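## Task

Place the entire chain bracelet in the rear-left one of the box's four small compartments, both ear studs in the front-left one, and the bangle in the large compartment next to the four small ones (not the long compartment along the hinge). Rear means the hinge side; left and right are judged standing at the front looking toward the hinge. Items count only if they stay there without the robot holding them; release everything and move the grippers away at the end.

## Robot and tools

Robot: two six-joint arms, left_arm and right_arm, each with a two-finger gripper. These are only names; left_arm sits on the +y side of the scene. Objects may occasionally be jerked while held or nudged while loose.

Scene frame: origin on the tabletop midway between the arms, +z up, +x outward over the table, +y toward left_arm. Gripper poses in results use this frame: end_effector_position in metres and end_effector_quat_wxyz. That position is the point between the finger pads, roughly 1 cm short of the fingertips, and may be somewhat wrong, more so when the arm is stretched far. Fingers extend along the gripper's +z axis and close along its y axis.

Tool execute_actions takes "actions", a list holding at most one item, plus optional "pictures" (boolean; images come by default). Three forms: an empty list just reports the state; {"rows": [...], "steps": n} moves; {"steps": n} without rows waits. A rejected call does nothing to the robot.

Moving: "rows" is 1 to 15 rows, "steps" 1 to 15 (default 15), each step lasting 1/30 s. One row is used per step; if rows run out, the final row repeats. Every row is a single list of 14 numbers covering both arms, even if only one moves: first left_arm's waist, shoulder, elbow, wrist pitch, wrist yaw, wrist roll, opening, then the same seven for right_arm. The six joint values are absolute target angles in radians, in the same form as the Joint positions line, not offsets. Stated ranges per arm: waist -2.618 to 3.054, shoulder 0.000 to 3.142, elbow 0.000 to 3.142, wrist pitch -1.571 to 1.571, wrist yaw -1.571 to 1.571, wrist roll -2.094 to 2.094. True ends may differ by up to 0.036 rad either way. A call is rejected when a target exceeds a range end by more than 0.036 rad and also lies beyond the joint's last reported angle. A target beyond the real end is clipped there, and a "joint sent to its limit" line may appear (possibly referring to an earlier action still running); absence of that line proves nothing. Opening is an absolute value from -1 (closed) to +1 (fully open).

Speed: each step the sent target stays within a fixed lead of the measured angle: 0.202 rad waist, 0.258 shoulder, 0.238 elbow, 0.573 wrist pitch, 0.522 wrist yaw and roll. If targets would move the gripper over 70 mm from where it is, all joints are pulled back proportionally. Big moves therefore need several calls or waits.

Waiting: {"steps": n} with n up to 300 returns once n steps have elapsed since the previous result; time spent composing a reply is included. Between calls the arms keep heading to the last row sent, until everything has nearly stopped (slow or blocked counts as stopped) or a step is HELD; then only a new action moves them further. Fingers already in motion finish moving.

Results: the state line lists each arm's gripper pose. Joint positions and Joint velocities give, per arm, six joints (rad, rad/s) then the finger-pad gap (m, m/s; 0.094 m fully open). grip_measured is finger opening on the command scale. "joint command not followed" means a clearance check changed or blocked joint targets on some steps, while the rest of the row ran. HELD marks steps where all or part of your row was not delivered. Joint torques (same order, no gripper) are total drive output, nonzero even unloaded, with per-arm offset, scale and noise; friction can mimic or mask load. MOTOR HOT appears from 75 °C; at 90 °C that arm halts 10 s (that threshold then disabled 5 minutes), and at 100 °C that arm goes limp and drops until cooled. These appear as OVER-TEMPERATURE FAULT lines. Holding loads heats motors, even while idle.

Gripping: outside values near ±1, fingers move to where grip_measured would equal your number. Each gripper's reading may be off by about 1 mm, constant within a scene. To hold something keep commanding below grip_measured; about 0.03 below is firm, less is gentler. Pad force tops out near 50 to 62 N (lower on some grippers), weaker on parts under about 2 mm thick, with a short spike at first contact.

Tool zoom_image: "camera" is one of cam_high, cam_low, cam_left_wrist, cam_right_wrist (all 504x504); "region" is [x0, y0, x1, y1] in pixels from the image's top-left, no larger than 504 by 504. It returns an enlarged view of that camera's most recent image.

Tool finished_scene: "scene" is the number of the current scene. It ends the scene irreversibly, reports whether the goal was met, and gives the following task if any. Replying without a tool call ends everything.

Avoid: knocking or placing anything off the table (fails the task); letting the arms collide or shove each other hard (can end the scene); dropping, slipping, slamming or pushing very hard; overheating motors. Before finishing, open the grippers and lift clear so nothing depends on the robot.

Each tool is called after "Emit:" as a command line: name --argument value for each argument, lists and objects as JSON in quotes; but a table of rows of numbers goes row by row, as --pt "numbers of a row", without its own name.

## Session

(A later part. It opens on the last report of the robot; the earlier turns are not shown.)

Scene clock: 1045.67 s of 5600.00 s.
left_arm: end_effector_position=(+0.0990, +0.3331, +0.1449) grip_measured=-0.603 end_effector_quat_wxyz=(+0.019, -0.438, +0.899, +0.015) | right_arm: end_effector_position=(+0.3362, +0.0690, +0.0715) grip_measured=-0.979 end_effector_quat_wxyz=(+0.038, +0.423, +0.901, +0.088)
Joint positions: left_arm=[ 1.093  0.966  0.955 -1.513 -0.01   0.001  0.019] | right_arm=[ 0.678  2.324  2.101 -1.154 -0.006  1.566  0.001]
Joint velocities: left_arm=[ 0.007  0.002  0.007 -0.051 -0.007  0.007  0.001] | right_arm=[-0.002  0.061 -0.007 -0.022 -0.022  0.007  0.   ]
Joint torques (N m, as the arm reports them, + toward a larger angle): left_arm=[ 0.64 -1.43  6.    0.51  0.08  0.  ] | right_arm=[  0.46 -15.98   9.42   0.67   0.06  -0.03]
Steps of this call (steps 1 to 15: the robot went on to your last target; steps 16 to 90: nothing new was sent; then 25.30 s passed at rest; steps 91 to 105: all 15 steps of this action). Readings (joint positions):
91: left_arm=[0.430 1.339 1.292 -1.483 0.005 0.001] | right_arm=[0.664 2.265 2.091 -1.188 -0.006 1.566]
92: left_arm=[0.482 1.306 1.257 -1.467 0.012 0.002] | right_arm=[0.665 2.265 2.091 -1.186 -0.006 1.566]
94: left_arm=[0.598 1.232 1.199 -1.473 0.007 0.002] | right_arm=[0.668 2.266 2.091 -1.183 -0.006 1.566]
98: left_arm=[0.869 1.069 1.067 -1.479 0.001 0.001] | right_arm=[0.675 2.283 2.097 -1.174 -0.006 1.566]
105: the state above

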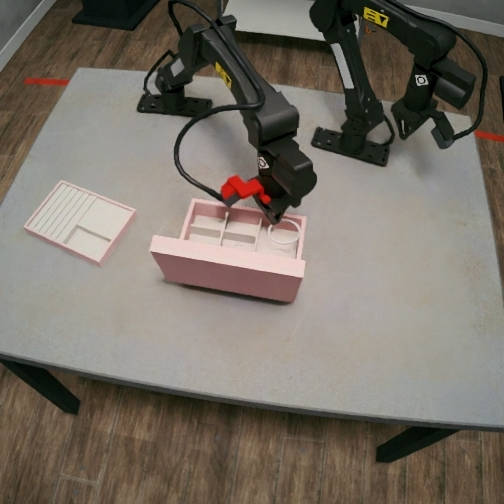

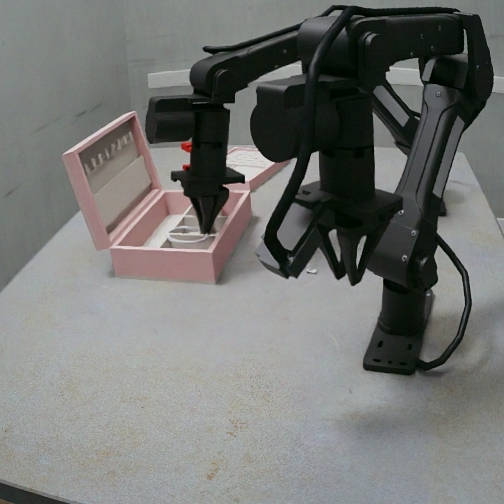

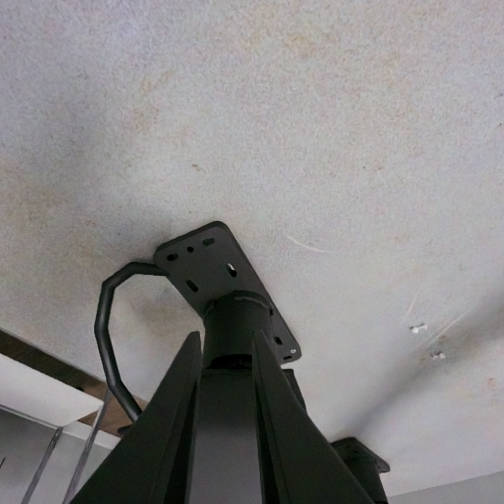

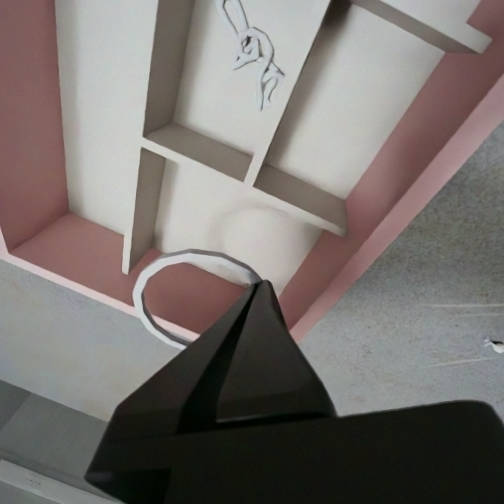

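Emit:
zoom_image --camera "cam_low" --region '[100, 170, 260, 290]'

Emit:
zoom_image --camera "cam_high" --region '[180, 170, 320, 270]'

Region (100, 170, 260, 290) of cam_low's 504x504 image, scaled by 3.150, with more detail than that image has; it fills the top 378 rows of this view, and the rest is white.

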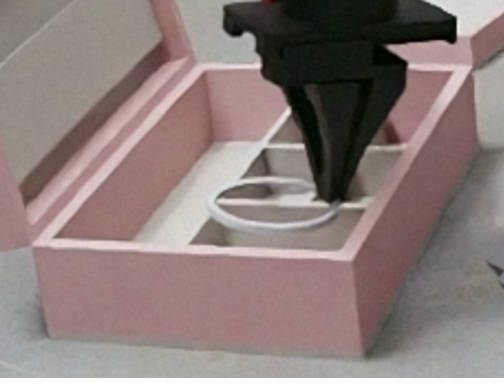

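Region (180, 170, 320, 270) of cam_high's 504x504 image, scaled by 3.600, with more detail than that image has; it fills the top 360 rows of this view, and the rest is white.

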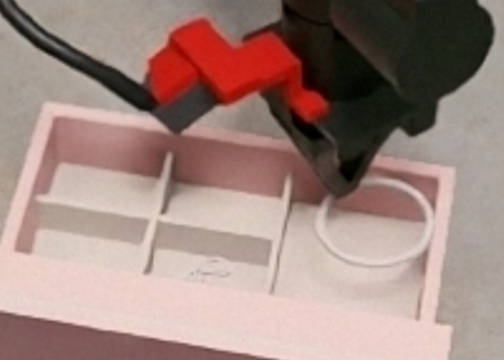

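Emit:
execute_actions --actions '[]'

Scene clock: 1124.07 s of 5600.00 s.
left_arm: end_effector_position=(+0.0992, +0.3330, +0.1449) grip_measured=-0.603 end_effector_quat_wxyz=(+0.019, -0.438, +0.899, +0.014) | right_arm: end_effector_position=(+0.3370, +0.0697, +0.0706) grip_measured=-0.979 end_effector_quat_wxyz=(+0.039, +0.423, +0.901, +0.090)
Joint positions: left_arm=[ 1.093  0.966  0.955 -1.513 -0.009  0.001  0.019] | right_arm=[ 0.678  2.327  2.101 -1.149 -0.006  1.566  0.001]
Joint velocities: left_arm=[-0.002 -0.007 -0.012 -0.066 -0.022  0.007  0.   ] | right_arm=[-0.012  0.007 -0.002 -0.051 -0.007 -0.022 -0.   ]
Joint torques (N m, as the arm reports them, + toward a larger angle): left_arm=[ 0.61 -1.47  5.86  0.46  0.09  0.  ] | right_arm=[  0.45 -15.66   9.43   0.66   0.06  -0.03]
Steps of this call (steps 1 to 15: the robot went on to your last target; steps 16 to 90: nothing new was sent; then 75.40 s passed at rest). Readings (joint positions):
1: left_arm=[1.093 0.966 0.955 -1.513 -0.010 0.001] | right_arm=[0.678 2.326 2.101 -1.154 -0.006 1.566]
2: left_arm=[1.093 0.966 0.955 -1.513 -0.010 0.001] | right_arm=[0.678 2.327 2.101 -1.153 -0.006 1.566]
4: left_arm=[1.093 0.966 0.955 -1.513 -0.009 0.001] | right_arm=[0.678 2.327 2.101 -1.152 -0.006 1.566]
8: left_arm=[1.093 0.966 0.955 -1.513 -0.009 0.001] | right_arm=[0.678 2.327 2.101 -1.151 -0.006 1.566]
90: the state above
All arms were judged still, so your last target was given up. Only a new action makes them travel on or press farther. Fingers that are still opening or closing keep moving.

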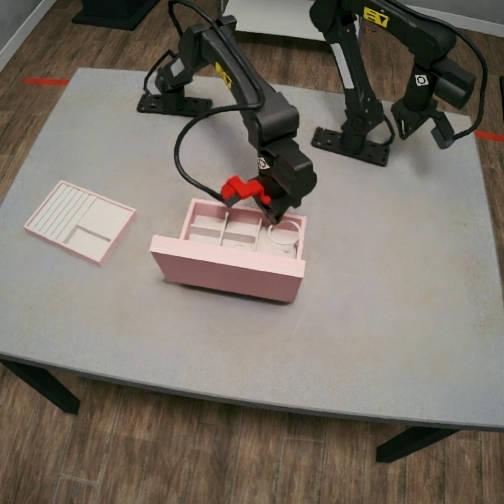

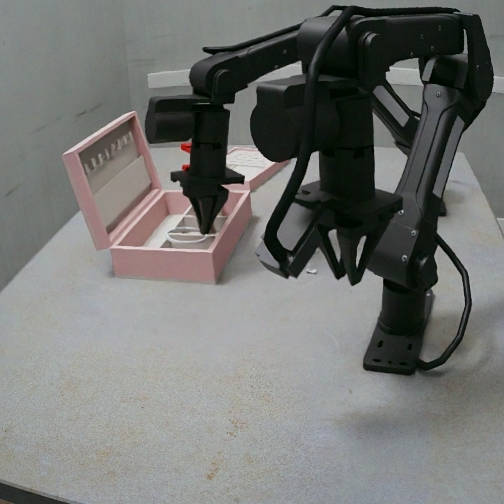

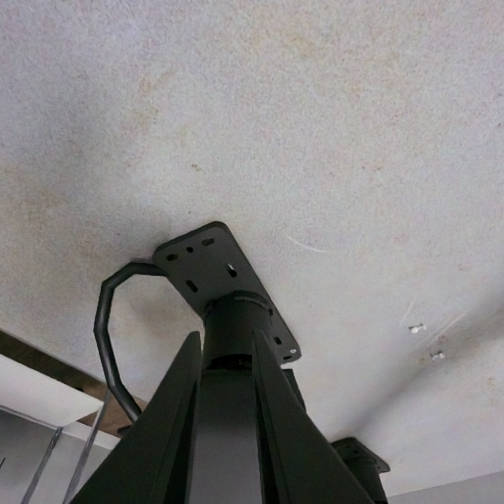

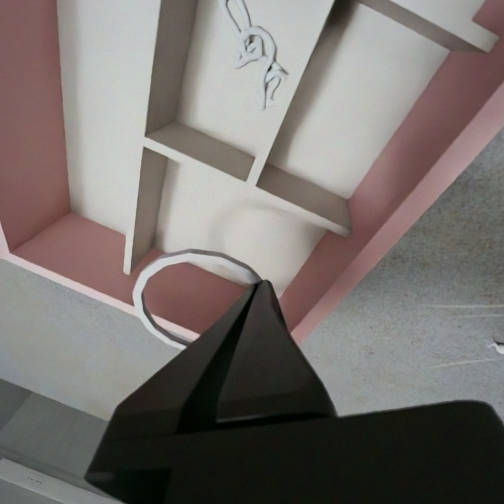

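Emit:
execute_actions --actions '[{"rows":[[1.1,0.95,0.95,-1.5,0,0,-0.6,0.675,2.31,2.14,-1.135,0,1.566,-1],[1.1,0.95,0.95,-1.5,0,0,-0.6,0.675,2.31,2.14,-1.135,0,1.566,-1],[1.1,0.95,0.95,-1.5,0,0,-0.6,0.665,2.3,2.135,-1.135,0,1.566,-1],[1.1,0.95,0.95,-1.5,0,0,-0.6,0.665,2.3,2.135,-1.135,0,1.566,-1],[1.1,0.95,0.95,-1.5,0,0,-0.6,0.655,2.295,2.13,-1.135,0,1.566,-1]],"steps":15}]'

Scene clock: 1133.40 s of 5600.00 s.
left_arm: end_effector_position=(+0.0992, +0.3330, +0.1449) grip_measured=-0.603 end_effector_quat_wxyz=(+0.019, -0.438, +0.899, +0.014) | right_arm: end_effector_position=(+0.3426, +0.0629, +0.0706) grip_measured=-0.979 end_effector_quat_wxyz=(+0.040, +0.431, +0.897, +0.089)
Joint positions: left_arm=[ 1.093  0.966  0.955 -1.513 -0.009  0.001  0.019] | right_arm=[ 0.66   2.327  2.101 -1.149 -0.006  1.566  0.001]
Joint velocities: left_arm=[-0.002 -0.002 -0.002  0.037  0.066 -0.081  0.   ] | right_arm=[ 0.012  0.007 -0.002 -0.022 -0.051  0.022  0.001]
Joint torques (N m, as the arm reports them, + toward a larger angle): left_arm=[ 0.62 -1.43  5.86  0.45  0.09 -0.01] | right_arm=[ -0.51 -17.47   8.65   0.66   0.09  -0.03]
Steps of this call (steps 1 to 90: nothing new was sent; then 5.83 s passed at rest; steps 91 to 105: all 15 steps of this action). Readings (joint positions):
91: left_arm=[1.093 0.966 0.955 -1.513 -0.009 0.001] | right_arm=[0.678 2.327 2.101 -1.149 -0.006 1.566]
92: left_arm=[1.093 0.966 0.955 -1.513 -0.009 0.001] | right_arm=[0.678 2.327 2.101 -1.149 -0.006 1.566]
94: left_arm=[1.093 0.966 0.955 -1.513 -0.009 0.001] | right_arm=[0.678 2.327 2.101 -1.149 -0.006 1.566]
98: left_arm=[1.093 0.966 0.955 -1.513 -0.009 0.001] | right_arm=[0.671 2.327 2.101 -1.149 -0.006 1.566]
105: the state above

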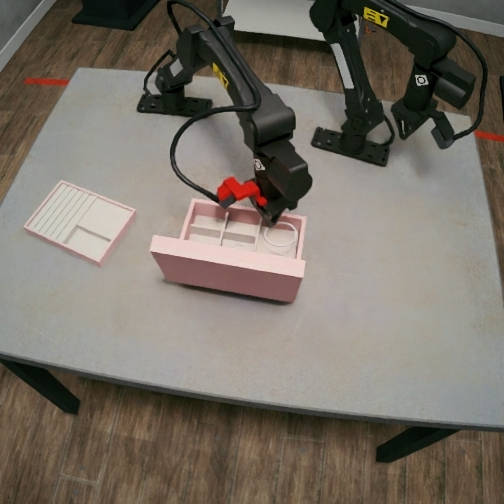

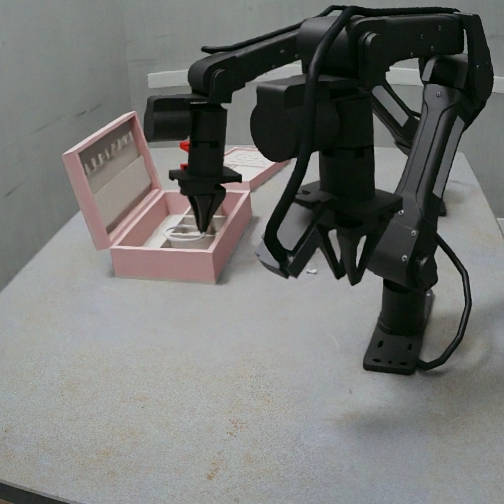

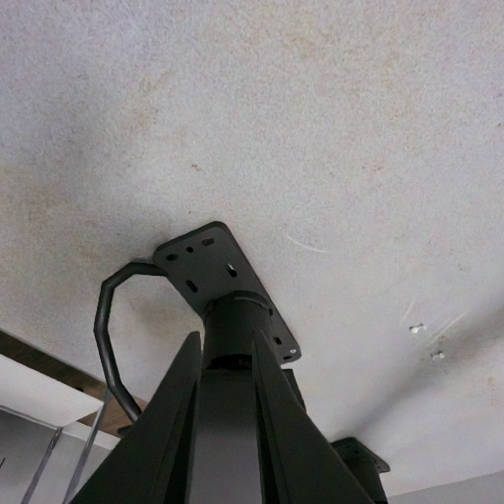

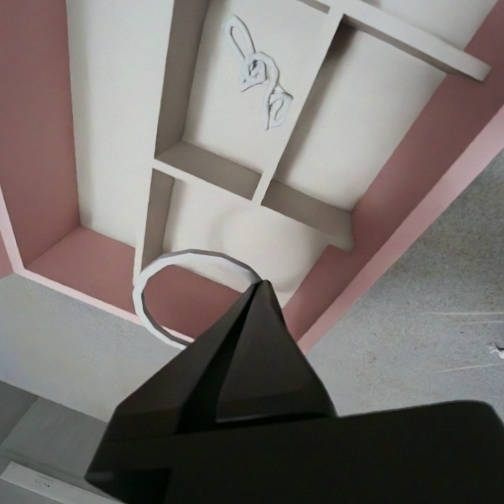

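Emit:
zoom_image --camera "cam_high" --region '[180, 180, 320, 270]'

Emit:
zoom_image --camera "cam_low" --region '[90, 160, 270, 290]'

Region (180, 180, 320, 270) of cam_high's 504x504 image, scaled by 3.600, with more detail than that image has; it fills the top 324 rows of this view, and the rest is white.

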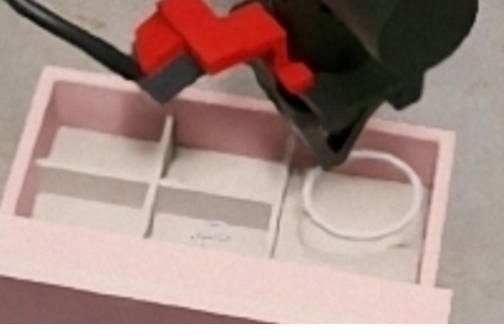

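Region (90, 160, 270, 290) of cam_low's 504x504 image, scaled by 2.800, with more detail than that image has.

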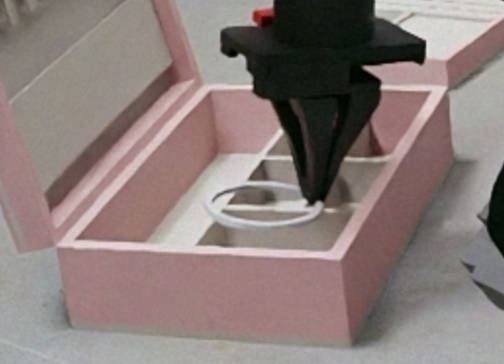

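Emit:
execute_actions --actions '[{"rows":[[1.1,0.95,0.95,-1.5,0,0,-0.6,0.655,2.31,2.13,-1.135,0,1.566,-1],[1.1,0.95,0.95,-1.5,0,0,-0.6,0.655,2.31,2.13,-1.135,0,1.566,-1],[1.1,0.95,0.95,-1.5,0,0,-0.6,0.655,2.32,2.13,-1.135,0,1.566,-1],[1.1,0.95,0.95,-1.5,0,0,-0.6,0.655,2.32,2.13,-1.135,0,1.566,-1],[1.1,0.95,0.95,-1.5,0,0,-0.6,0.655,2.33,2.13,-1.135,0,1.566,-1],[1.1,0.95,0.95,-1.5,0,0,-0.6,0.655,2.33,2.13,-1.135,0,1.566,-1],[1.1,0.95,0.95,-1.5,0,0,-0.6,0.655,2.34,2.13,-1.135,0,1.566,-1]],"steps":15}]'

Emit:
zoom_image --camera "cam_high" --region '[180, 180, 320, 270]'

Emit:
zoom_image --camera "cam_low" --region '[90, 160, 270, 290]'

Scene clock: 1176.87 s of 5600.00 s.
left_arm: end_effector_position=(+0.0992, +0.3330, +0.1449) grip_measured=-0.603 end_effector_quat_wxyz=(+0.019, -0.438, +0.899, +0.014) | right_arm: end_effector_position=(+0.3420, +0.0625, +0.0613) grip_measured=-0.979 end_effector_quat_wxyz=(+0.036, +0.431, +0.898, +0.081)
Joint positions: left_arm=[ 1.093  0.966  0.955 -1.513 -0.009  0.001  0.019] | right_arm=[ 0.66   2.346  2.101 -1.148 -0.006  1.566  0.001]
Joint velocities: left_arm=[-0.012 -0.007  0.002 -0.051  0.007  0.037  0.001] | right_arm=[ 0.012  0.017 -0.002  0.037  0.022 -0.022  0.001]
Joint torques (N m, as the arm reports them, + toward a larger angle): left_arm=[ 0.62 -1.44  5.86  0.46  0.09  0.  ] | right_arm=[ -0.5  -15.38   8.62   0.61   0.06  -0.03]
Steps of this call (steps 1 to 15: the robot went on to your last target; steps 16 to 90: nothing new was sent; then 39.97 s passed at rest; steps 91 to 105: all 15 steps of this action). Readings (joint positions):
91: left_arm=[1.093 0.966 0.955 -1.513 -0.009 0.001] | right_arm=[0.660 2.327 2.101 -1.149 -0.006 1.566]
92: left_arm=[1.093 0.966 0.955 -1.513 -0.009 0.001] | right_arm=[0.660 2.327 2.101 -1.149 -0.006 1.566]
94: left_arm=[1.093 0.966 0.955 -1.513 -0.009 0.001] | right_arm=[0.660 2.327 2.101 -1.149 -0.006 1.566]
98: left_arm=[1.093 0.966 0.955 -1.513 -0.009 0.001] | right_arm=[0.660 2.329 2.101 -1.148 -0.006 1.566]
105: the state above

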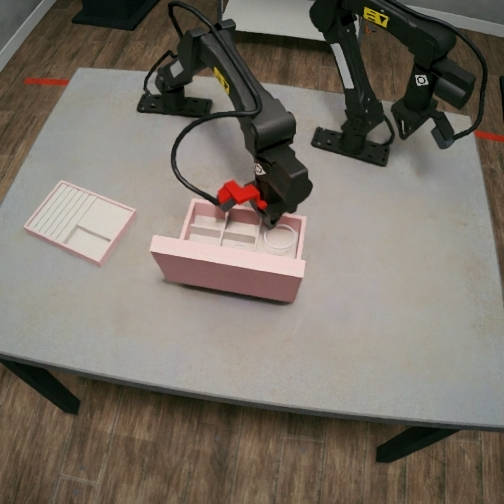

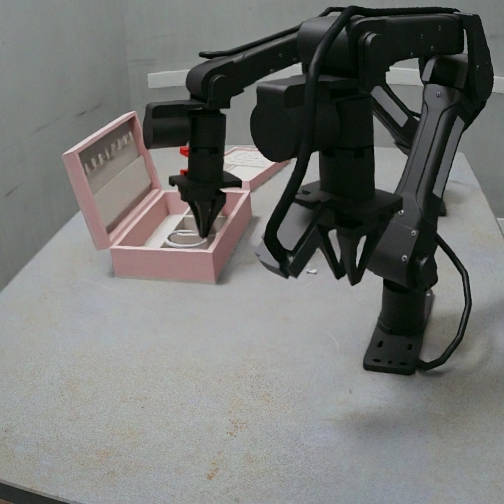

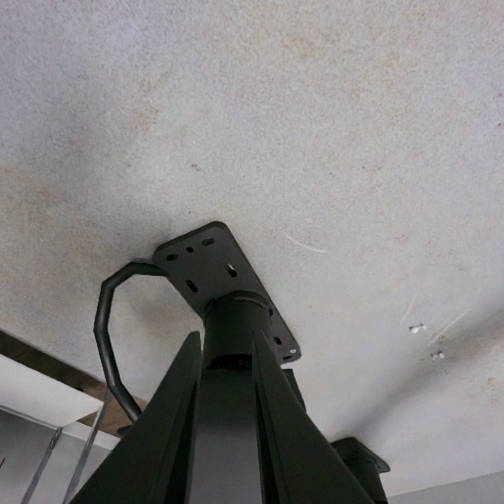

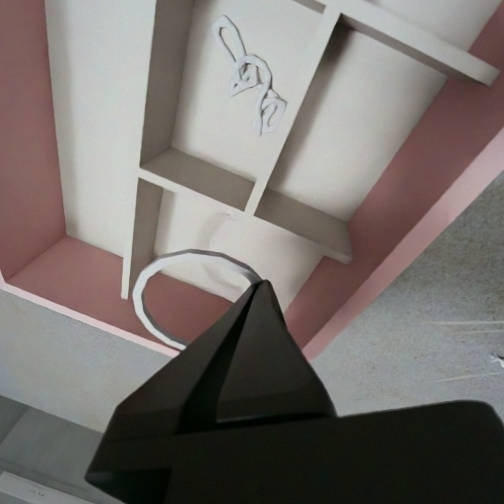

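Region (180, 180, 320, 270) of cam_high's 504x504 image, scaled by 3.600, with more detail than that image has; it fills the top 324 rows of this view, and the rest is white.

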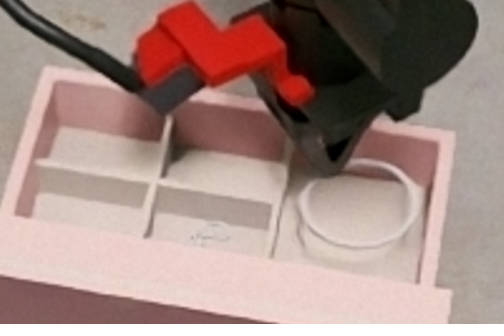

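Region (90, 160, 270, 290) of cam_low's 504x504 image, scaled by 2.800, with more detail than that image has.

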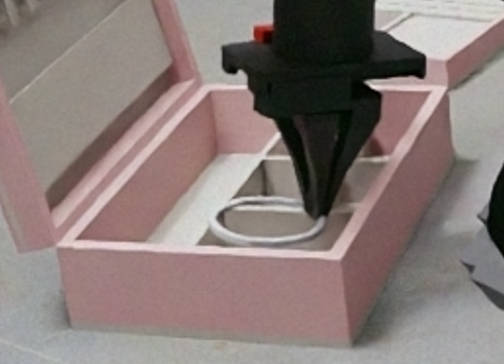

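Emit:
execute_actions --actions '[{"rows":[[1.1,0.95,0.95,-1.5,0,0,-0.6,0.655,2.35,2.125,-1.135,0,1.566,-1],[1.1,0.95,0.95,-1.5,0,0,-0.6,0.655,2.35,2.125,-1.135,0,1.566,-1],[1.1,0.95,0.95,-1.5,0,0,-0.6,0.655,2.36,2.12,-1.135,0,1.566,-1],[1.1,0.95,0.95,-1.5,0,0,-0.6,0.655,2.36,2.12,-1.135,0,1.566,-1],[1.1,0.95,0.95,-1.5,0,0,-0.6,0.655,2.37,2.115,-1.135,0,1.566,-1],[1.1,0.95,0.95,-1.5,0,0,-0.6,0.655,2.37,2.115,-1.135,0,1.566,-1],[1.1,0.95,0.95,-1.5,0,0,-0.6,0.655,2.38,2.11,-1.135,0,1.566,-1]],"steps":15}]'

Emit:
zoom_image --camera "cam_high" --region '[180, 180, 320, 270]'

Emit:
zoom_image --camera "cam_low" --region '[90, 160, 270, 290]'

Scene clock: 1205.10 s of 5600.00 s.
left_arm: end_effector_position=(+0.0992, +0.3330, +0.1449) grip_measured=-0.603 end_effector_quat_wxyz=(+0.019, -0.438, +0.899, +0.014) | right_arm: end_effector_position=(+0.3399, +0.0608, +0.0396) grip_measured=-0.979 end_effector_quat_wxyz=(+0.026, +0.432, +0.899, +0.061)
Joint positions: left_arm=[ 1.093  0.966  0.955 -1.513 -0.009  0.001  0.019] | right_arm=[ 0.66   2.392  2.101 -1.146 -0.006  1.566  0.001]
Joint velocities: left_arm=[-0.007  0.017  0.007 -0.037  0.081 -0.007  0.   ] | right_arm=[-0.007  0.002 -0.017 -0.007  0.037 -0.022  0.001]
Joint torques (N m, as the arm reports them, + toward a larger angle): left_arm=[ 0.63 -1.45  5.85  0.45  0.09  0.  ] | right_arm=[ -0.5  -16.02   6.99   0.52   0.06  -0.03]
Steps of this call (steps 1 to 15: the robot went on to your last target; steps 16 to 90: nothing new was sent; then 24.73 s passed at rest; steps 91 to 105: all 15 steps of this action). Readings (joint positions):
91: left_arm=[1.093 0.966 0.955 -1.513 -0.009 0.001] | right_arm=[0.660 2.346 2.101 -1.148 -0.006 1.566]
92: left_arm=[1.093 0.966 0.955 -1.513 -0.009 0.001] | right_arm=[0.660 2.346 2.101 -1.148 -0.006 1.566]
94: left_arm=[1.093 0.966 0.955 -1.513 -0.009 0.001] | right_arm=[0.660 2.349 2.101 -1.147 -0.006 1.566]
98: left_arm=[1.093 0.966 0.955 -1.513 -0.009 0.001] | right_arm=[0.660 2.368 2.101 -1.146 -0.006 1.566]
105: the state above

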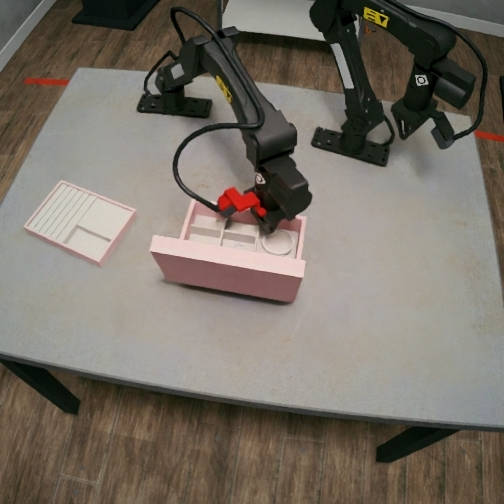

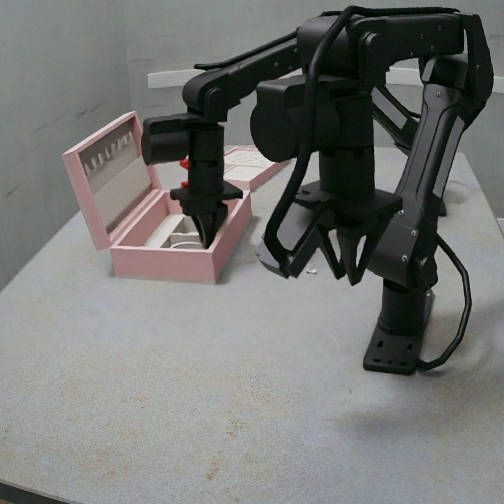

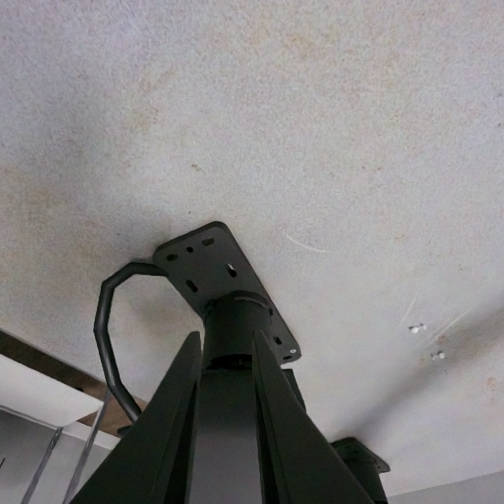

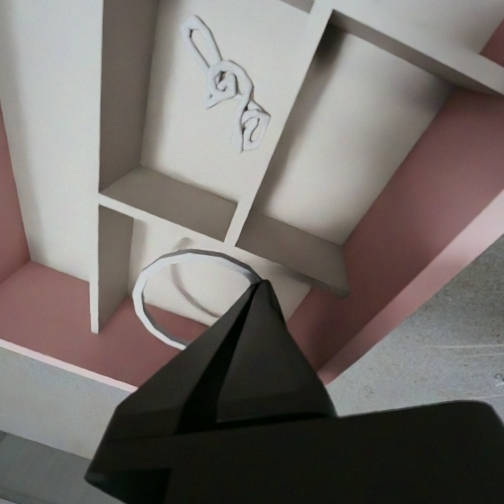

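Region (180, 180, 320, 270) of cam_high's 504x504 image, scaled by 3.600, with more detail than that image has; it fills the top 324 rows of this view, and the rest is white.

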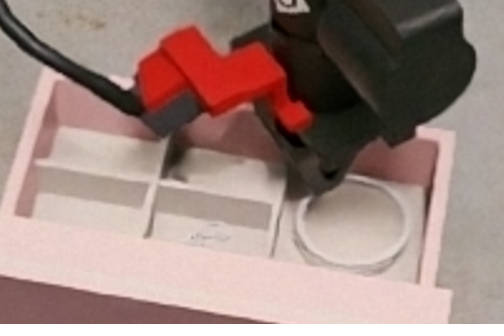

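Region (90, 160, 270, 290) of cam_low's 504x504 image, scaled by 2.800, with more detail than that image has.

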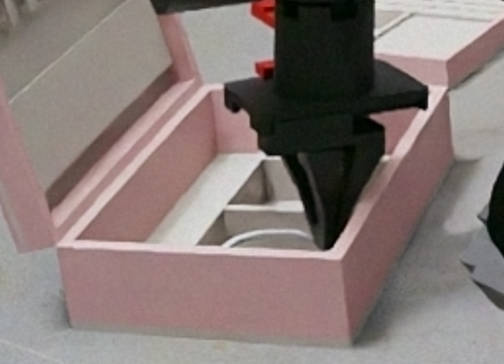

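Emit:
execute_actions --actions '[{"rows":[[1.1,0.95,0.95,-1.5,0,0,-0.6,0.655,2.39,2.11,-1.135,0,1.566,-1],[1.1,0.95,0.95,-1.5,0,0,-0.6,0.655,2.39,2.11,-1.135,0,1.566,-1],[1.1,0.95,0.95,-1.5,0,0,-0.6,0.655,2.4,2.11,-1.135,0,1.566,-1],[1.1,0.95,0.95,-1.5,0,0,-0.6,0.655,2.4,2.11,-1.135,0,1.566,-1],[1.1,0.95,0.95,-1.5,0,0,-0.6,0.655,2.4,2.11,-1.135,0,1.566,-1],[1.1,0.95,0.95,-1.5,0,0,-0.6,0.655,2.4,2.11,-1.135,0,1.566,-1],[1.1,0.95,0.95,-1.5,0,0,-0.6,0.655,2.4,2.11,-1.135,0,1.566,-1],[1.1,0.95,0.95,-1.5,0,0,-0.6,0.655,2.4,2.11,-1.135,0,1.566,-1],[1.1,0.95,0.95,-1.5,0,0,-0.6,0.655,2.4,2.11,-1.135,0,1.566,-1],[1.1,0.95,0.95,-1.5,0,0,-0.6,0.655,2.4,2.11,-1.135,0,1.566,-0.8]],"steps":15}]'

Emit:
zoom_image --camera "cam_high" --region '[180, 180, 320, 270]'

Scene clock: 1220.03 s of 5600.00 s.
left_arm: end_effector_position=(+0.0992, +0.3330, +0.1449) grip_measured=-0.603 end_effector_quat_wxyz=(+0.019, -0.438, +0.899, +0.014) | right_arm: end_effector_position=(+0.3418, +0.0617, +0.0342) grip_measured=-0.803 end_effector_quat_wxyz=(+0.027, +0.433, +0.899, +0.062)
Joint positions: left_arm=[ 1.093  0.966  0.955 -1.513 -0.009  0.001  0.019] | right_arm=[ 0.66   2.404  2.101 -1.134 -0.006  1.566  0.009]
Joint velocities: left_arm=[ 0.012 -0.002 -0.002  0.022 -0.051  0.022  0.001] | right_arm=[-0.007  0.002  0.012  0.051 -0.022 -0.066 -0.001]
Joint torques (N m, as the arm reports them, + toward a larger angle): left_arm=[ 0.6  -1.43  5.85  0.45  0.09  0.  ] | right_arm=[ -0.48 -15.37   7.06   0.38   0.06  -0.03]
Steps of this call (steps 1 to 15: the robot went on to your last target; steps 16 to 90: nothing new was sent; then 11.43 s passed at rest; steps 91 to 105: all 15 steps of this action). Readings (joint positions):
91: left_arm=[1.093 0.966 0.955 -1.513 -0.009 0.001] | right_arm=[0.660 2.392 2.101 -1.146 -0.006 1.566]
92: left_arm=[1.093 0.966 0.955 -1.513 -0.009 0.001] | right_arm=[0.660 2.392 2.101 -1.146 -0.006 1.566]
94: left_arm=[1.093 0.966 0.955 -1.513 -0.009 0.001] | right_arm=[0.660 2.393 2.101 -1.146 -0.006 1.566]
98: left_arm=[1.093 0.966 0.955 -1.513 -0.009 0.001] | right_arm=[0.660 2.401 2.101 -1.146 -0.006 1.566]
105: the state above

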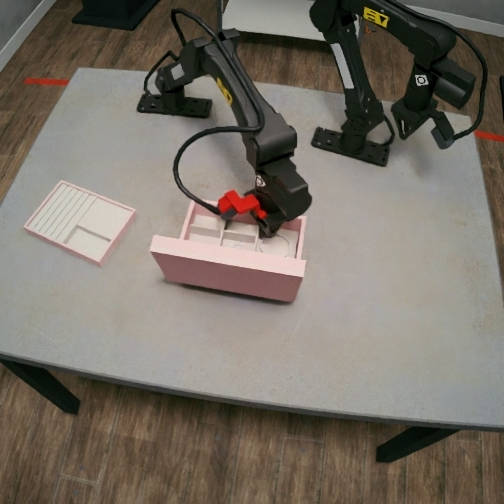

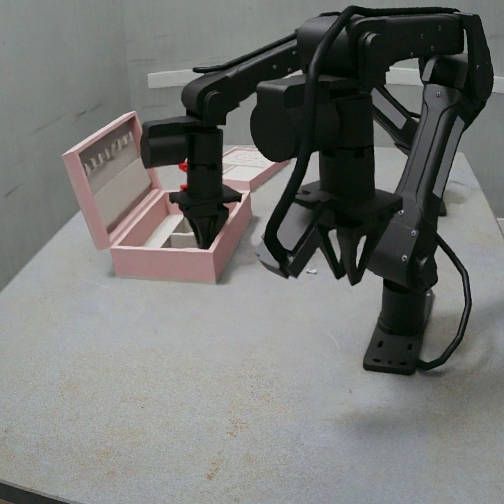

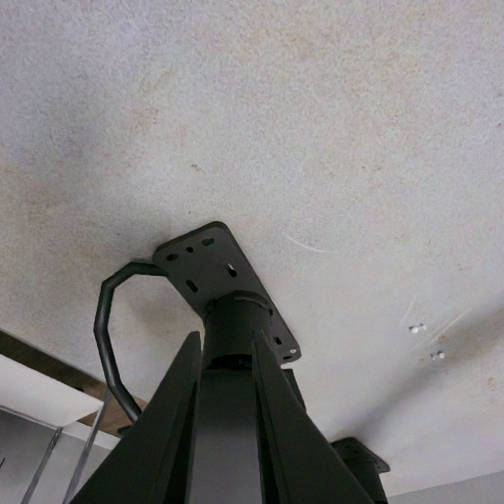

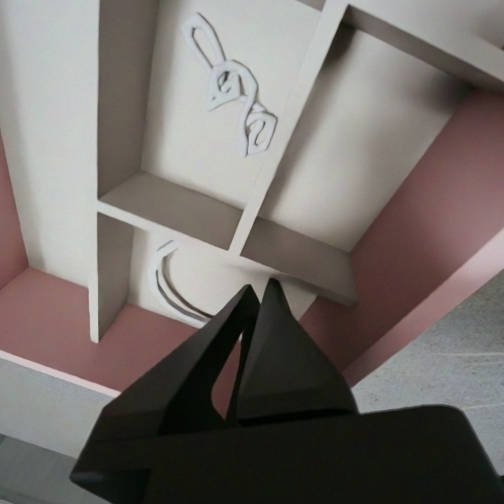

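Region (180, 180, 320, 270) of cam_high's 504x504 image, scaled by 3.600, with more detail than that image has; it fills the top 324 rows of this view, and the rest is white.

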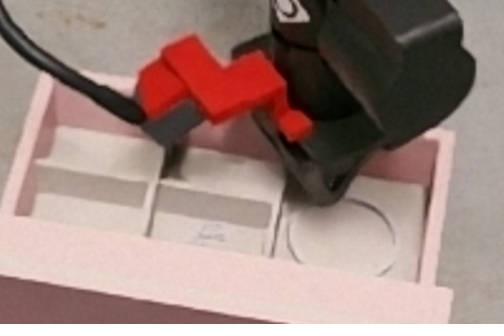

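Emit:
execute_actions --actions '[{"rows":[[1.1,0.95,0.95,-1.5,0,0,-0.6,0.655,2.37,2.12,-1.135,0,1.566,-0.8],[1.1,0.95,0.95,-1.5,0,0,-0.6,0.655,2.34,2.13,-1.135,0,1.566,-0.8],[1.1,0.95,0.95,-1.5,0,0,-0.6,0.655,2.32,2.13,-1.135,0,1.566,-0.8],[1.1,0.95,0.95,-1.5,0,0,-0.6,0.655,2.30,2.14,-1.135,0,1.566,-0.8],[1.1,0.95,0.95,-1.5,0,0,-0.6,0.655,2.28,2.14,-1.135,0,1.566,-0.8],[1.1,0.95,0.95,-1.5,0,0,-0.6,0.655,2.26,2.14,-1.14,0,1.566,-0.8],[1.1,0.95,0.95,-1.5,0,0,-0.6,0.655,2.24,2.14,-1.15,0,1.566,-0.8],[1.1,0.95,0.95,-1.5,0,0,-0.6,0.655,2.22,2.14,-1.16,0,1.566,-0.8],[1.1,0.95,0.95,-1.5,0,0,-0.6,0.655,2.20,2.14,-1.17,0,1.566,-0.8],[1.1,0.95,0.95,-1.5,0,0,-0.6,0.655,2.18,2.14,-1.18,0,1.566,-0.8],[1.1,0.95,0.95,-1.5,0,0,-0.6,0.655,2.16,2.14,-1.19,0,1.566,-0.8],[1.1,0.95,0.95,-1.5,0,0,-0.6,0.655,2.14,2.14,-1.2,0,1.566,-0.8]],"steps":15}]'

Scene clock: 1236.97 s of 5600.00 s.
left_arm: end_effector_position=(+0.0992, +0.3330, +0.1449) grip_measured=-0.603 end_effector_quat_wxyz=(+0.019, -0.438, +0.899, +0.014) | right_arm: end_effector_position=(+0.3433, +0.0629, +0.1603) grip_measured=-0.803 end_effector_quat_wxyz=(+0.079, +0.426, +0.885, +0.170)
Joint positions: left_arm=[ 1.093  0.966  0.955 -1.513 -0.009  0.001  0.019] | right_arm=[ 0.66   2.147  2.111 -1.159 -0.006  1.566  0.009]
Joint velocities: left_arm=[-0.012  0.007  0.007 -0.007  0.022 -0.066 -0.001] | right_arm=[-0.012 -0.325  0.159 -0.139 -0.051 -0.007 -0.001]
Joint torques (N m, as the arm reports them, + toward a larger angle): left_arm=[ 0.61 -1.43  5.86  0.45  0.09  0.  ] | right_arm=[ -0.38 -11.9    8.03   0.53   0.06  -0.03]
Steps of this call (steps 1 to 15: the robot went on to your last target; steps 16 to 90: nothing new was sent; then 13.43 s passed at rest; steps 91 to 105: all 15 steps of this action). Readings (joint positions):
91: left_arm=[1.093 0.966 0.955 -1.513 -0.009 0.001] | right_arm=[0.660 2.404 2.101 -1.134 -0.006 1.566]
92: left_arm=[1.093 0.966 0.955 -1.513 -0.009 0.001] | right_arm=[0.660 2.401 2.101 -1.133 -0.006 1.566]
94: left_arm=[1.093 0.966 0.955 -1.513 -0.009 0.001] | right_arm=[0.660 2.387 2.101 -1.133 -0.006 1.566]
98: left_arm=[1.093 0.966 0.955 -1.513 -0.009 0.001] | right_arm=[0.660 2.309 2.101 -1.133 -0.006 1.566]
105: the state above

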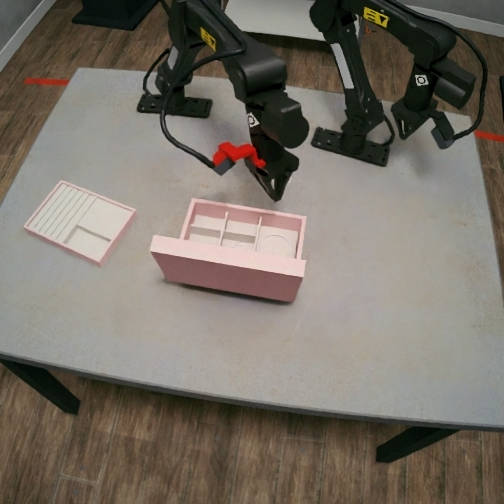

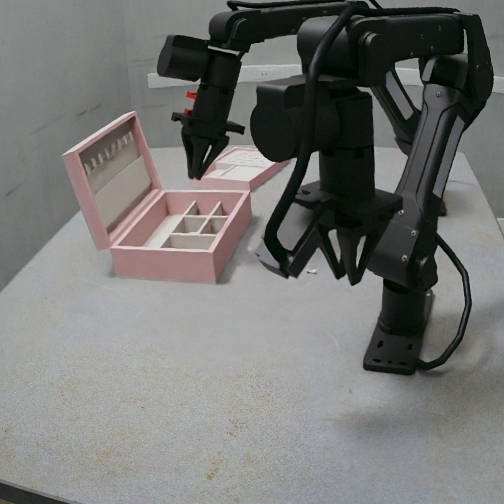

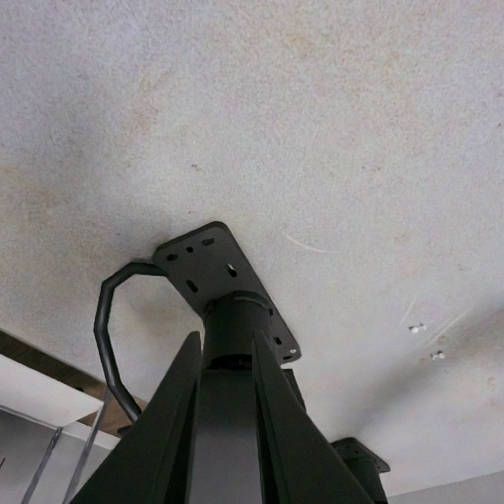

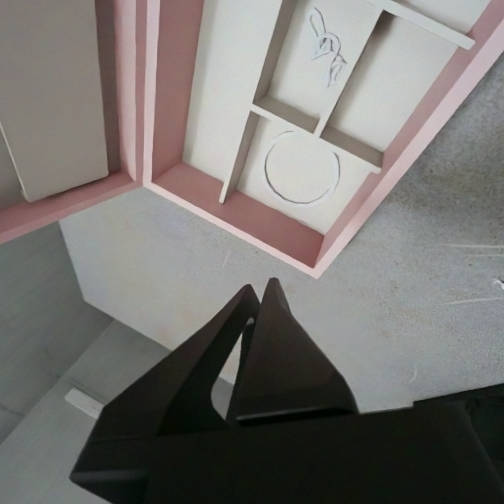

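Emit:
execute_actions --actions '[{"rows":[[1.0,0.97,0.95,-1.5,0,0,-0.5,0.62,2.05,2.08,-1.22,0,1.4,-0.8],[0.9,0.99,0.96,-1.48,0,0,-0.5,0.58,1.96,2.0,-1.25,0,1.25,-0.8],[0.8,1.01,0.97,-1.46,0,0,-0.5,0.53,1.87,1.92,-1.28,0,1.1,-0.8],[0.7,1.03,0.98,-1.44,0,0,-0.5,0.47,1.78,1.84,-1.31,0,0.95,-0.8],[0.6,1.05,0.99,-1.42,0,0,-0.5,0.4,1.69,1.76,-1.34,0,0.8,-0.8],[0.5,1.07,1.0,-1.4,0,0,-0.5,0.32,1.6,1.68,-1.37,0,0.65,-0.8],[0.4,1.09,1.01,-1.4,0,0,-0.5,0.23,1.52,1.6,-1.4,0,0.5,-0.8],[0.3,1.11,1.02,-1.4,0,0,-0.5,0.13,1.44,1.52,-1.42,0,0.35,-0.8],[0.2,1.13,1.03,-1.4,0,0,-0.5,0.03,1.37,1.45,-1.44,0,0.2,-0.8],[0.1,1.15,1.04,-1.4,0,0,-0.5,-0.08,1.31,1.39,-1.45,0,0.1,-0.8],[0.0,1.17,1.05,-1.4,0,0,-0.5,-0.19,1.26,1.33,-1.45,0,0,-0.8],[-0.1,1.19,1.06,-1.4,0,0,-0.5,-0.3,1.22,1.28,-1.45,0,0,-0.8],[-0.2,1.2,1.07,-1.4,0,0,-0.5,-0.4,1.19,1.24,-1.45,0,0,-0.8],[-0.3,1.2,1.07,-1.4,0,0,-0.5,-0.5,1.17,1.21,-1.45,0,0,-0.8],[-0.35,1.2,1.07,-1.4,0,0,-0.5,-0.6,1.15,1.2,-1.45,0,0,-0.8]],"steps":15}]' --pictures false

Scene clock: 1264.83 s of 5600.00 s.
left_arm: end_effector_position=(+0.2021, +0.2186, +0.1378) grip_measured=-0.503 end_effector_quat_wxyz=(+0.009, +0.041, +0.999, +0.003) | right_arm: end_effector_position=(+0.2560, -0.1949, +0.1942) grip_measured=-0.803 end_effector_quat_wxyz=(+0.098, +0.285, +0.952, +0.055)
Joint positions: left_arm=[ 0.101  1.198  1.044 -1.399 -0.007 -0.001  0.023] | right_arm=[ 0.16   1.526  1.502 -1.32  -0.012  0.751  0.009]
Joint velocities: left_arm=[-2.083  0.212  0.085  0.212 -0.037 -0.022 -0.001] | right_arm=[-1.433 -1.556 -1.546 -0.212 -0.037 -1.912 -0.001]
Joint torques (N m, as the arm reports them, + toward a larger angle): left_arm=[-0.34 -3.07  7.92  0.09  0.12  0.02] | right_arm=[ 0.16 -8.98  5.11 -0.01  0.06 -0.04]
Steps of this call (steps 1 to 30: the robot went on to your last target; steps 31 to 90: nothing new was sent; then 24.37 s passed at rest; steps 91 to 105: all 15 steps of this action). Readings (joint positions):
91: left_arm=[1.080 0.966 0.955 -1.513 -0.013 -0.000] | right_arm=[0.657 2.137 2.114 -1.176 -0.006 1.544]
92: left_arm=[1.035 0.968 0.955 -1.512 -0.018 -0.001] | right_arm=[0.651 2.115 2.085 -1.173 -0.008 1.495]
94: left_arm=[0.895 0.986 0.955 -1.500 -0.016 -0.001] | right_arm=[0.620 2.038 1.995 -1.188 -0.013 1.386]
98: left_arm=[0.605 1.071 0.979 -1.450 -0.011 -0.001] | right_arm=[0.483 1.861 1.825 -1.234 -0.015 1.166]
105: the state above

Emit:
execute_actions --actions '[{"rows":[[-0.1,1.2,1.07,-1.4,0,0,-0.5,-0.6,1.15,1.2,-1.45,0,0,-0.8],[-0.2,1.2,1.07,-1.4,0,0,-0.5,-0.6,1.15,1.2,-1.45,0,0,-0.8],[-0.3,1.2,1.07,-1.4,0,0,-0.5,-0.6,1.15,1.2,-1.45,0,0,-0.8],[-0.35,1.2,1.07,-1.4,0,0,-0.5,-0.6,1.15,1.2,-1.45,0,0,-0.8],[-0.4,1.2,1.07,-1.4,0,0,-0.5,-0.6,1.15,1.2,-1.45,0,0,-0.8],[-0.45,1.2,1.07,-1.4,0,0,-0.5,-0.6,1.15,1.2,-1.45,0,0,-0.8],[-0.5,1.21,1.06,-1.38,0,0,-0.5,-0.6,1.15,1.2,-1.45,0,0,-0.8],[-0.55,1.22,1.05,-1.36,0,0,-0.5,-0.6,1.15,1.2,-1.45,0,0,-0.8],[-0.6,1.23,1.04,-1.34,0,0,-0.5,-0.6,1.15,1.2,-1.45,0,0,-0.8],[-0.65,1.24,1.03,-1.32,0,0,-0.5,-0.6,1.15,1.2,-1.45,0,0,-0.8],[-0.7,1.25,1.02,-1.3,0,0,-0.5,-0.6,1.15,1.2,-1.45,0,0,-0.8],[-0.74,1.26,1.01,-1.3,0,0,-0.5,-0.6,1.15,1.2,-1.45,0,0,-0.8],[-0.776,1.27,1.0,-1.3,0,0,-0.5,-0.6,1.15,1.2,-1.45,0,0,-0.8]],"steps":15}]' --pictures false

Emit:
execute_actions --actions '[{"steps":12}]'

Scene clock: 1282.67 s of 5600.00 s.
left_arm: end_effector_position=(+0.1356, +0.0759, +0.1202) grip_measured=-0.503 end_effector_quat_wxyz=(-0.000, +0.455, +0.890, -0.002) | right_arm: end_effector_position=(+0.1203, -0.3624, +0.1939) grip_measured=-0.803 end_effector_quat_wxyz=(+0.098, +0.291, +0.951, -0.031)
Joint positions: left_arm=[-0.761  1.261  1.016 -1.324  0.003 -0.001  0.023] | right_arm=[-0.596  1.152  1.223 -1.437  0.004  0.006  0.009]
Joint velocities: left_arm=[-0.481  0.237 -0.222  0.125 -0.007 -0.022  0.001] | right_arm=[ 0.002 -0.007 -0.017  0.022  0.007 -0.081 -0.002]
Joint torques (N m, as the arm reports them, + toward a larger angle): left_arm=[ 1.3  -3.21  6.34  0.35 -0.11  0.03] | right_arm=[-0.36 -2.5   4.29  0.42 -0.04 -0.09]
Steps of this call (steps 1 to 45: the robot went on to your last target; steps 46 to 110: nothing new was sent; then 13.67 s passed at rest; steps 111 to 125: all 15 steps of this action). Readings (joint positions):
111: left_arm=[-0.324 1.204 1.048 -1.396 0.021 0.002] | right_arm=[-0.596 1.152 1.223 -1.437 0.004 0.006]
112: left_arm=[-0.271 1.204 1.048 -1.396 0.021 0.003] | right_arm=[-0.596 1.152 1.223 -1.437 0.004 0.006]
114: left_arm=[-0.257 1.204 1.048 -1.397 -0.008 -0.001] | right_arm=[-0.596 1.152 1.223 -1.437 0.004 0.006]
118: left_arm=[-0.455 1.205 1.048 -1.393 -0.009 -0.001] | right_arm=[-0.596 1.152 1.223 -1.437 0.004 0.006]
125: the state above

Scene clock: 1283.07 s of 5600.00 s.
left_arm: end_effector_position=(+0.1327, +0.0754, +0.1153) grip_measured=-0.503 end_effector_quat_wxyz=(-0.007, +0.461, +0.888, +0.001) | right_arm: end_effector_position=(+0.1203, -0.3624, +0.1939) grip_measured=-0.803 end_effector_quat_wxyz=(+0.098, +0.291, +0.951, -0.031)
Joint positions: left_arm=[-0.774  1.271  1.003 -1.315  0.005 -0.001  0.023] | right_arm=[-0.596  1.152  1.223 -1.437  0.004  0.006  0.009]
Joint velocities: left_arm=[ 0.002  0.002 -0.012  0.037 -0.007  0.037 -0.001] | right_arm=[-0.012 -0.012 -0.002 -0.022 -0.051  0.037  0.001]
Joint torques (N m, as the arm reports them, + toward a larger angle): left_arm=[-0.18 -3.02  6.12  0.38 -0.03  0.01] | right_arm=[-0.38 -2.48  4.3   0.41 -0.04 -0.1 ]
Steps of this call (steps 1 to 12: the robot went on to your last target). Readings (joint positions):
1: left_arm=[-0.772 1.267 1.009 -1.322 0.005 -0.001] | right_arm=[-0.596 1.152 1.223 -1.437 0.004 0.006]
2: left_arm=[-0.774 1.271 1.005 -1.321 0.005 -0.001] | right_arm=[-0.596 1.152 1.223 -1.437 0.004 0.006]
4: left_arm=[-0.774 1.271 1.003 -1.320 0.005 -0.001] | right_arm=[-0.596 1.152 1.223 -1.437 0.004 0.006]
8: left_arm=[-0.774 1.271 1.003 -1.317 0.005 -0.001] | right_arm=[-0.596 1.152 1.223 -1.437 0.004 0.006]
12: the state above

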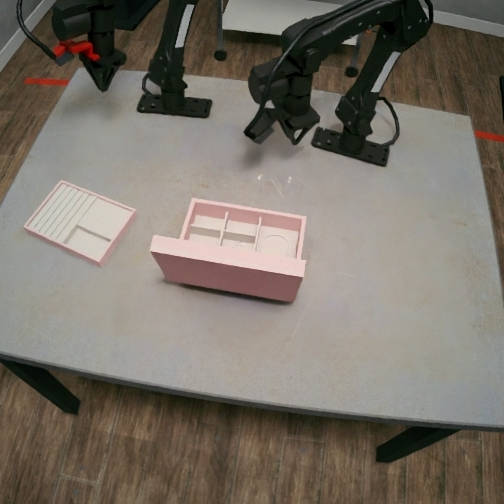

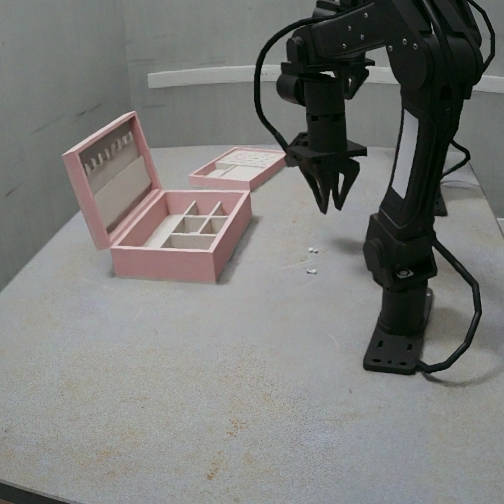

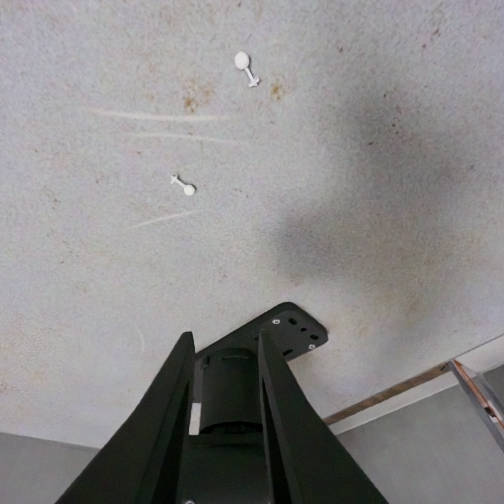

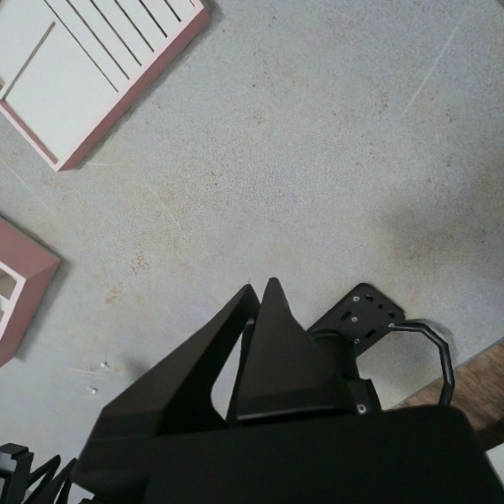

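Emit:
execute_actions --actions '[{"rows":[[-0.75,1.275,0.98,-1.28,0,-0.1,-0.5,-0.6,1.15,1.2,-1.45,0,0,-0.8],[-0.73,1.28,0.96,-1.25,0,-0.2,-0.5,-0.6,1.15,1.2,-1.45,0,0,-0.8],[-0.71,1.285,0.94,-1.22,0,-0.3,-0.5,-0.6,1.15,1.2,-1.45,0,0,-0.8],[-0.69,1.29,0.92,-1.19,0,-0.4,-0.5,-0.6,1.15,1.2,-1.45,0,0,-0.8],[-0.67,1.295,0.90,-1.16,0,-0.5,-0.5,-0.6,1.15,1.2,-1.45,0,0,-0.8],[-0.65,1.30,0.88,-1.13,0,-0.6,-0.5,-0.6,1.15,1.2,-1.45,0,0,-0.8],[-0.63,1.305,0.86,-1.10,0,-0.7,-0.5,-0.6,1.15,1.2,-1.45,0,0,-0.8],[-0.61,1.31,0.84,-1.07,0,-0.7,-0.5,-0.6,1.15,1.2,-1.45,0,0,-0.8],[-0.6,1.32,0.82,-1.05,0,-0.7,-0.5,-0.6,1.15,1.2,-1.45,0,0,-0.8],[-0.6,1.325,0.80,-1.03,0,-0.7,-0.5,-0.6,1.15,1.2,-1.45,0,0,-0.8]],"steps":15}]'

Scene clock: 1361.23 s of 5600.00 s.
left_arm: end_effector_position=(+0.1559, +0.0974, +0.0553) grip_measured=-0.503 end_effector_quat_wxyz=(-0.015, +0.076, +0.997, +0.010) | right_arm: end_effector_position=(+0.1203, -0.3624, +0.1939) grip_measured=-0.803 end_effector_quat_wxyz=(+0.098, +0.291, +0.951, -0.031)
Joint positions: left_arm=[-0.605  1.326  0.8   -1.082  0.005 -0.638  0.023] | right_arm=[-0.596  1.152  1.223 -1.437  0.004  0.006  0.009]
Joint velocities: left_arm=[-0.007  0.007 -0.007  0.227 -0.022 -0.315  0.001] | right_arm=[-0.012 -0.012 -0.012  0.007 -0.095 -0.022  0.001]
Joint torques (N m, as the arm reports them, + toward a larger angle): left_arm=[ 0.42 -3.19  6.12  0.39 -0.04 -0.07] | right_arm=[-0.37 -2.48  4.29  0.41 -0.04 -0.09]
Steps of this call (steps 1 to 30: the robot went on to your last target; steps 31 to 90: nothing new was sent; then 74.67 s passed at rest; steps 91 to 105: all 15 steps of this action). Readings (joint positions):
91: left_arm=[-0.772 1.271 1.001 -1.312 0.005 -0.013] | right_arm=[-0.596 1.152 1.223 -1.437 0.004 0.006]
92: left_arm=[-0.765 1.271 0.995 -1.304 0.005 -0.043] | right_arm=[-0.596 1.152 1.223 -1.437 0.004 0.006]
94: left_arm=[-0.735 1.272 0.968 -1.272 0.006 -0.142] | right_arm=[-0.596 1.152 1.223 -1.437 0.004 0.006]
98: left_arm=[-0.652 1.292 0.885 -1.185 0.005 -0.424] | right_arm=[-0.596 1.152 1.223 -1.437 0.004 0.006]
105: the state above

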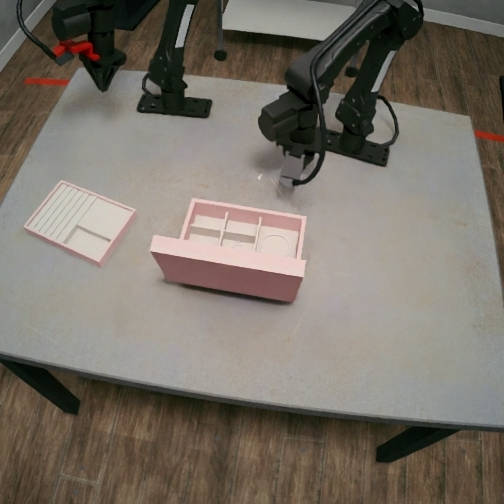

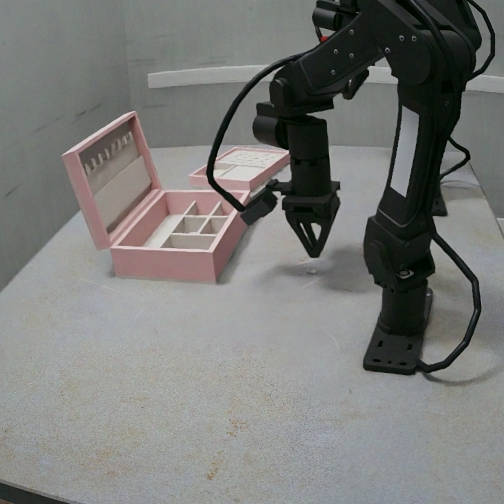

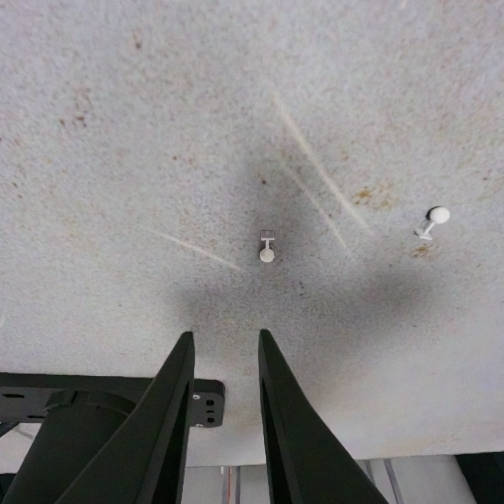

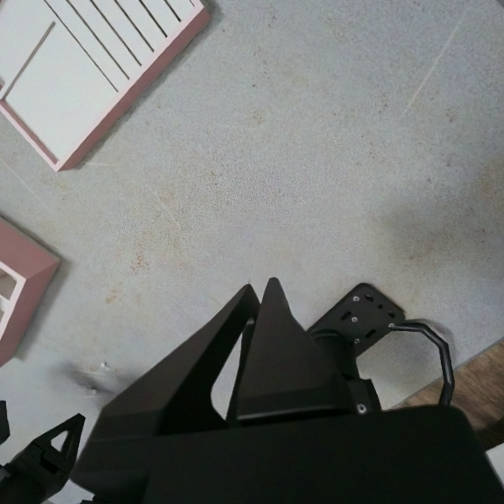

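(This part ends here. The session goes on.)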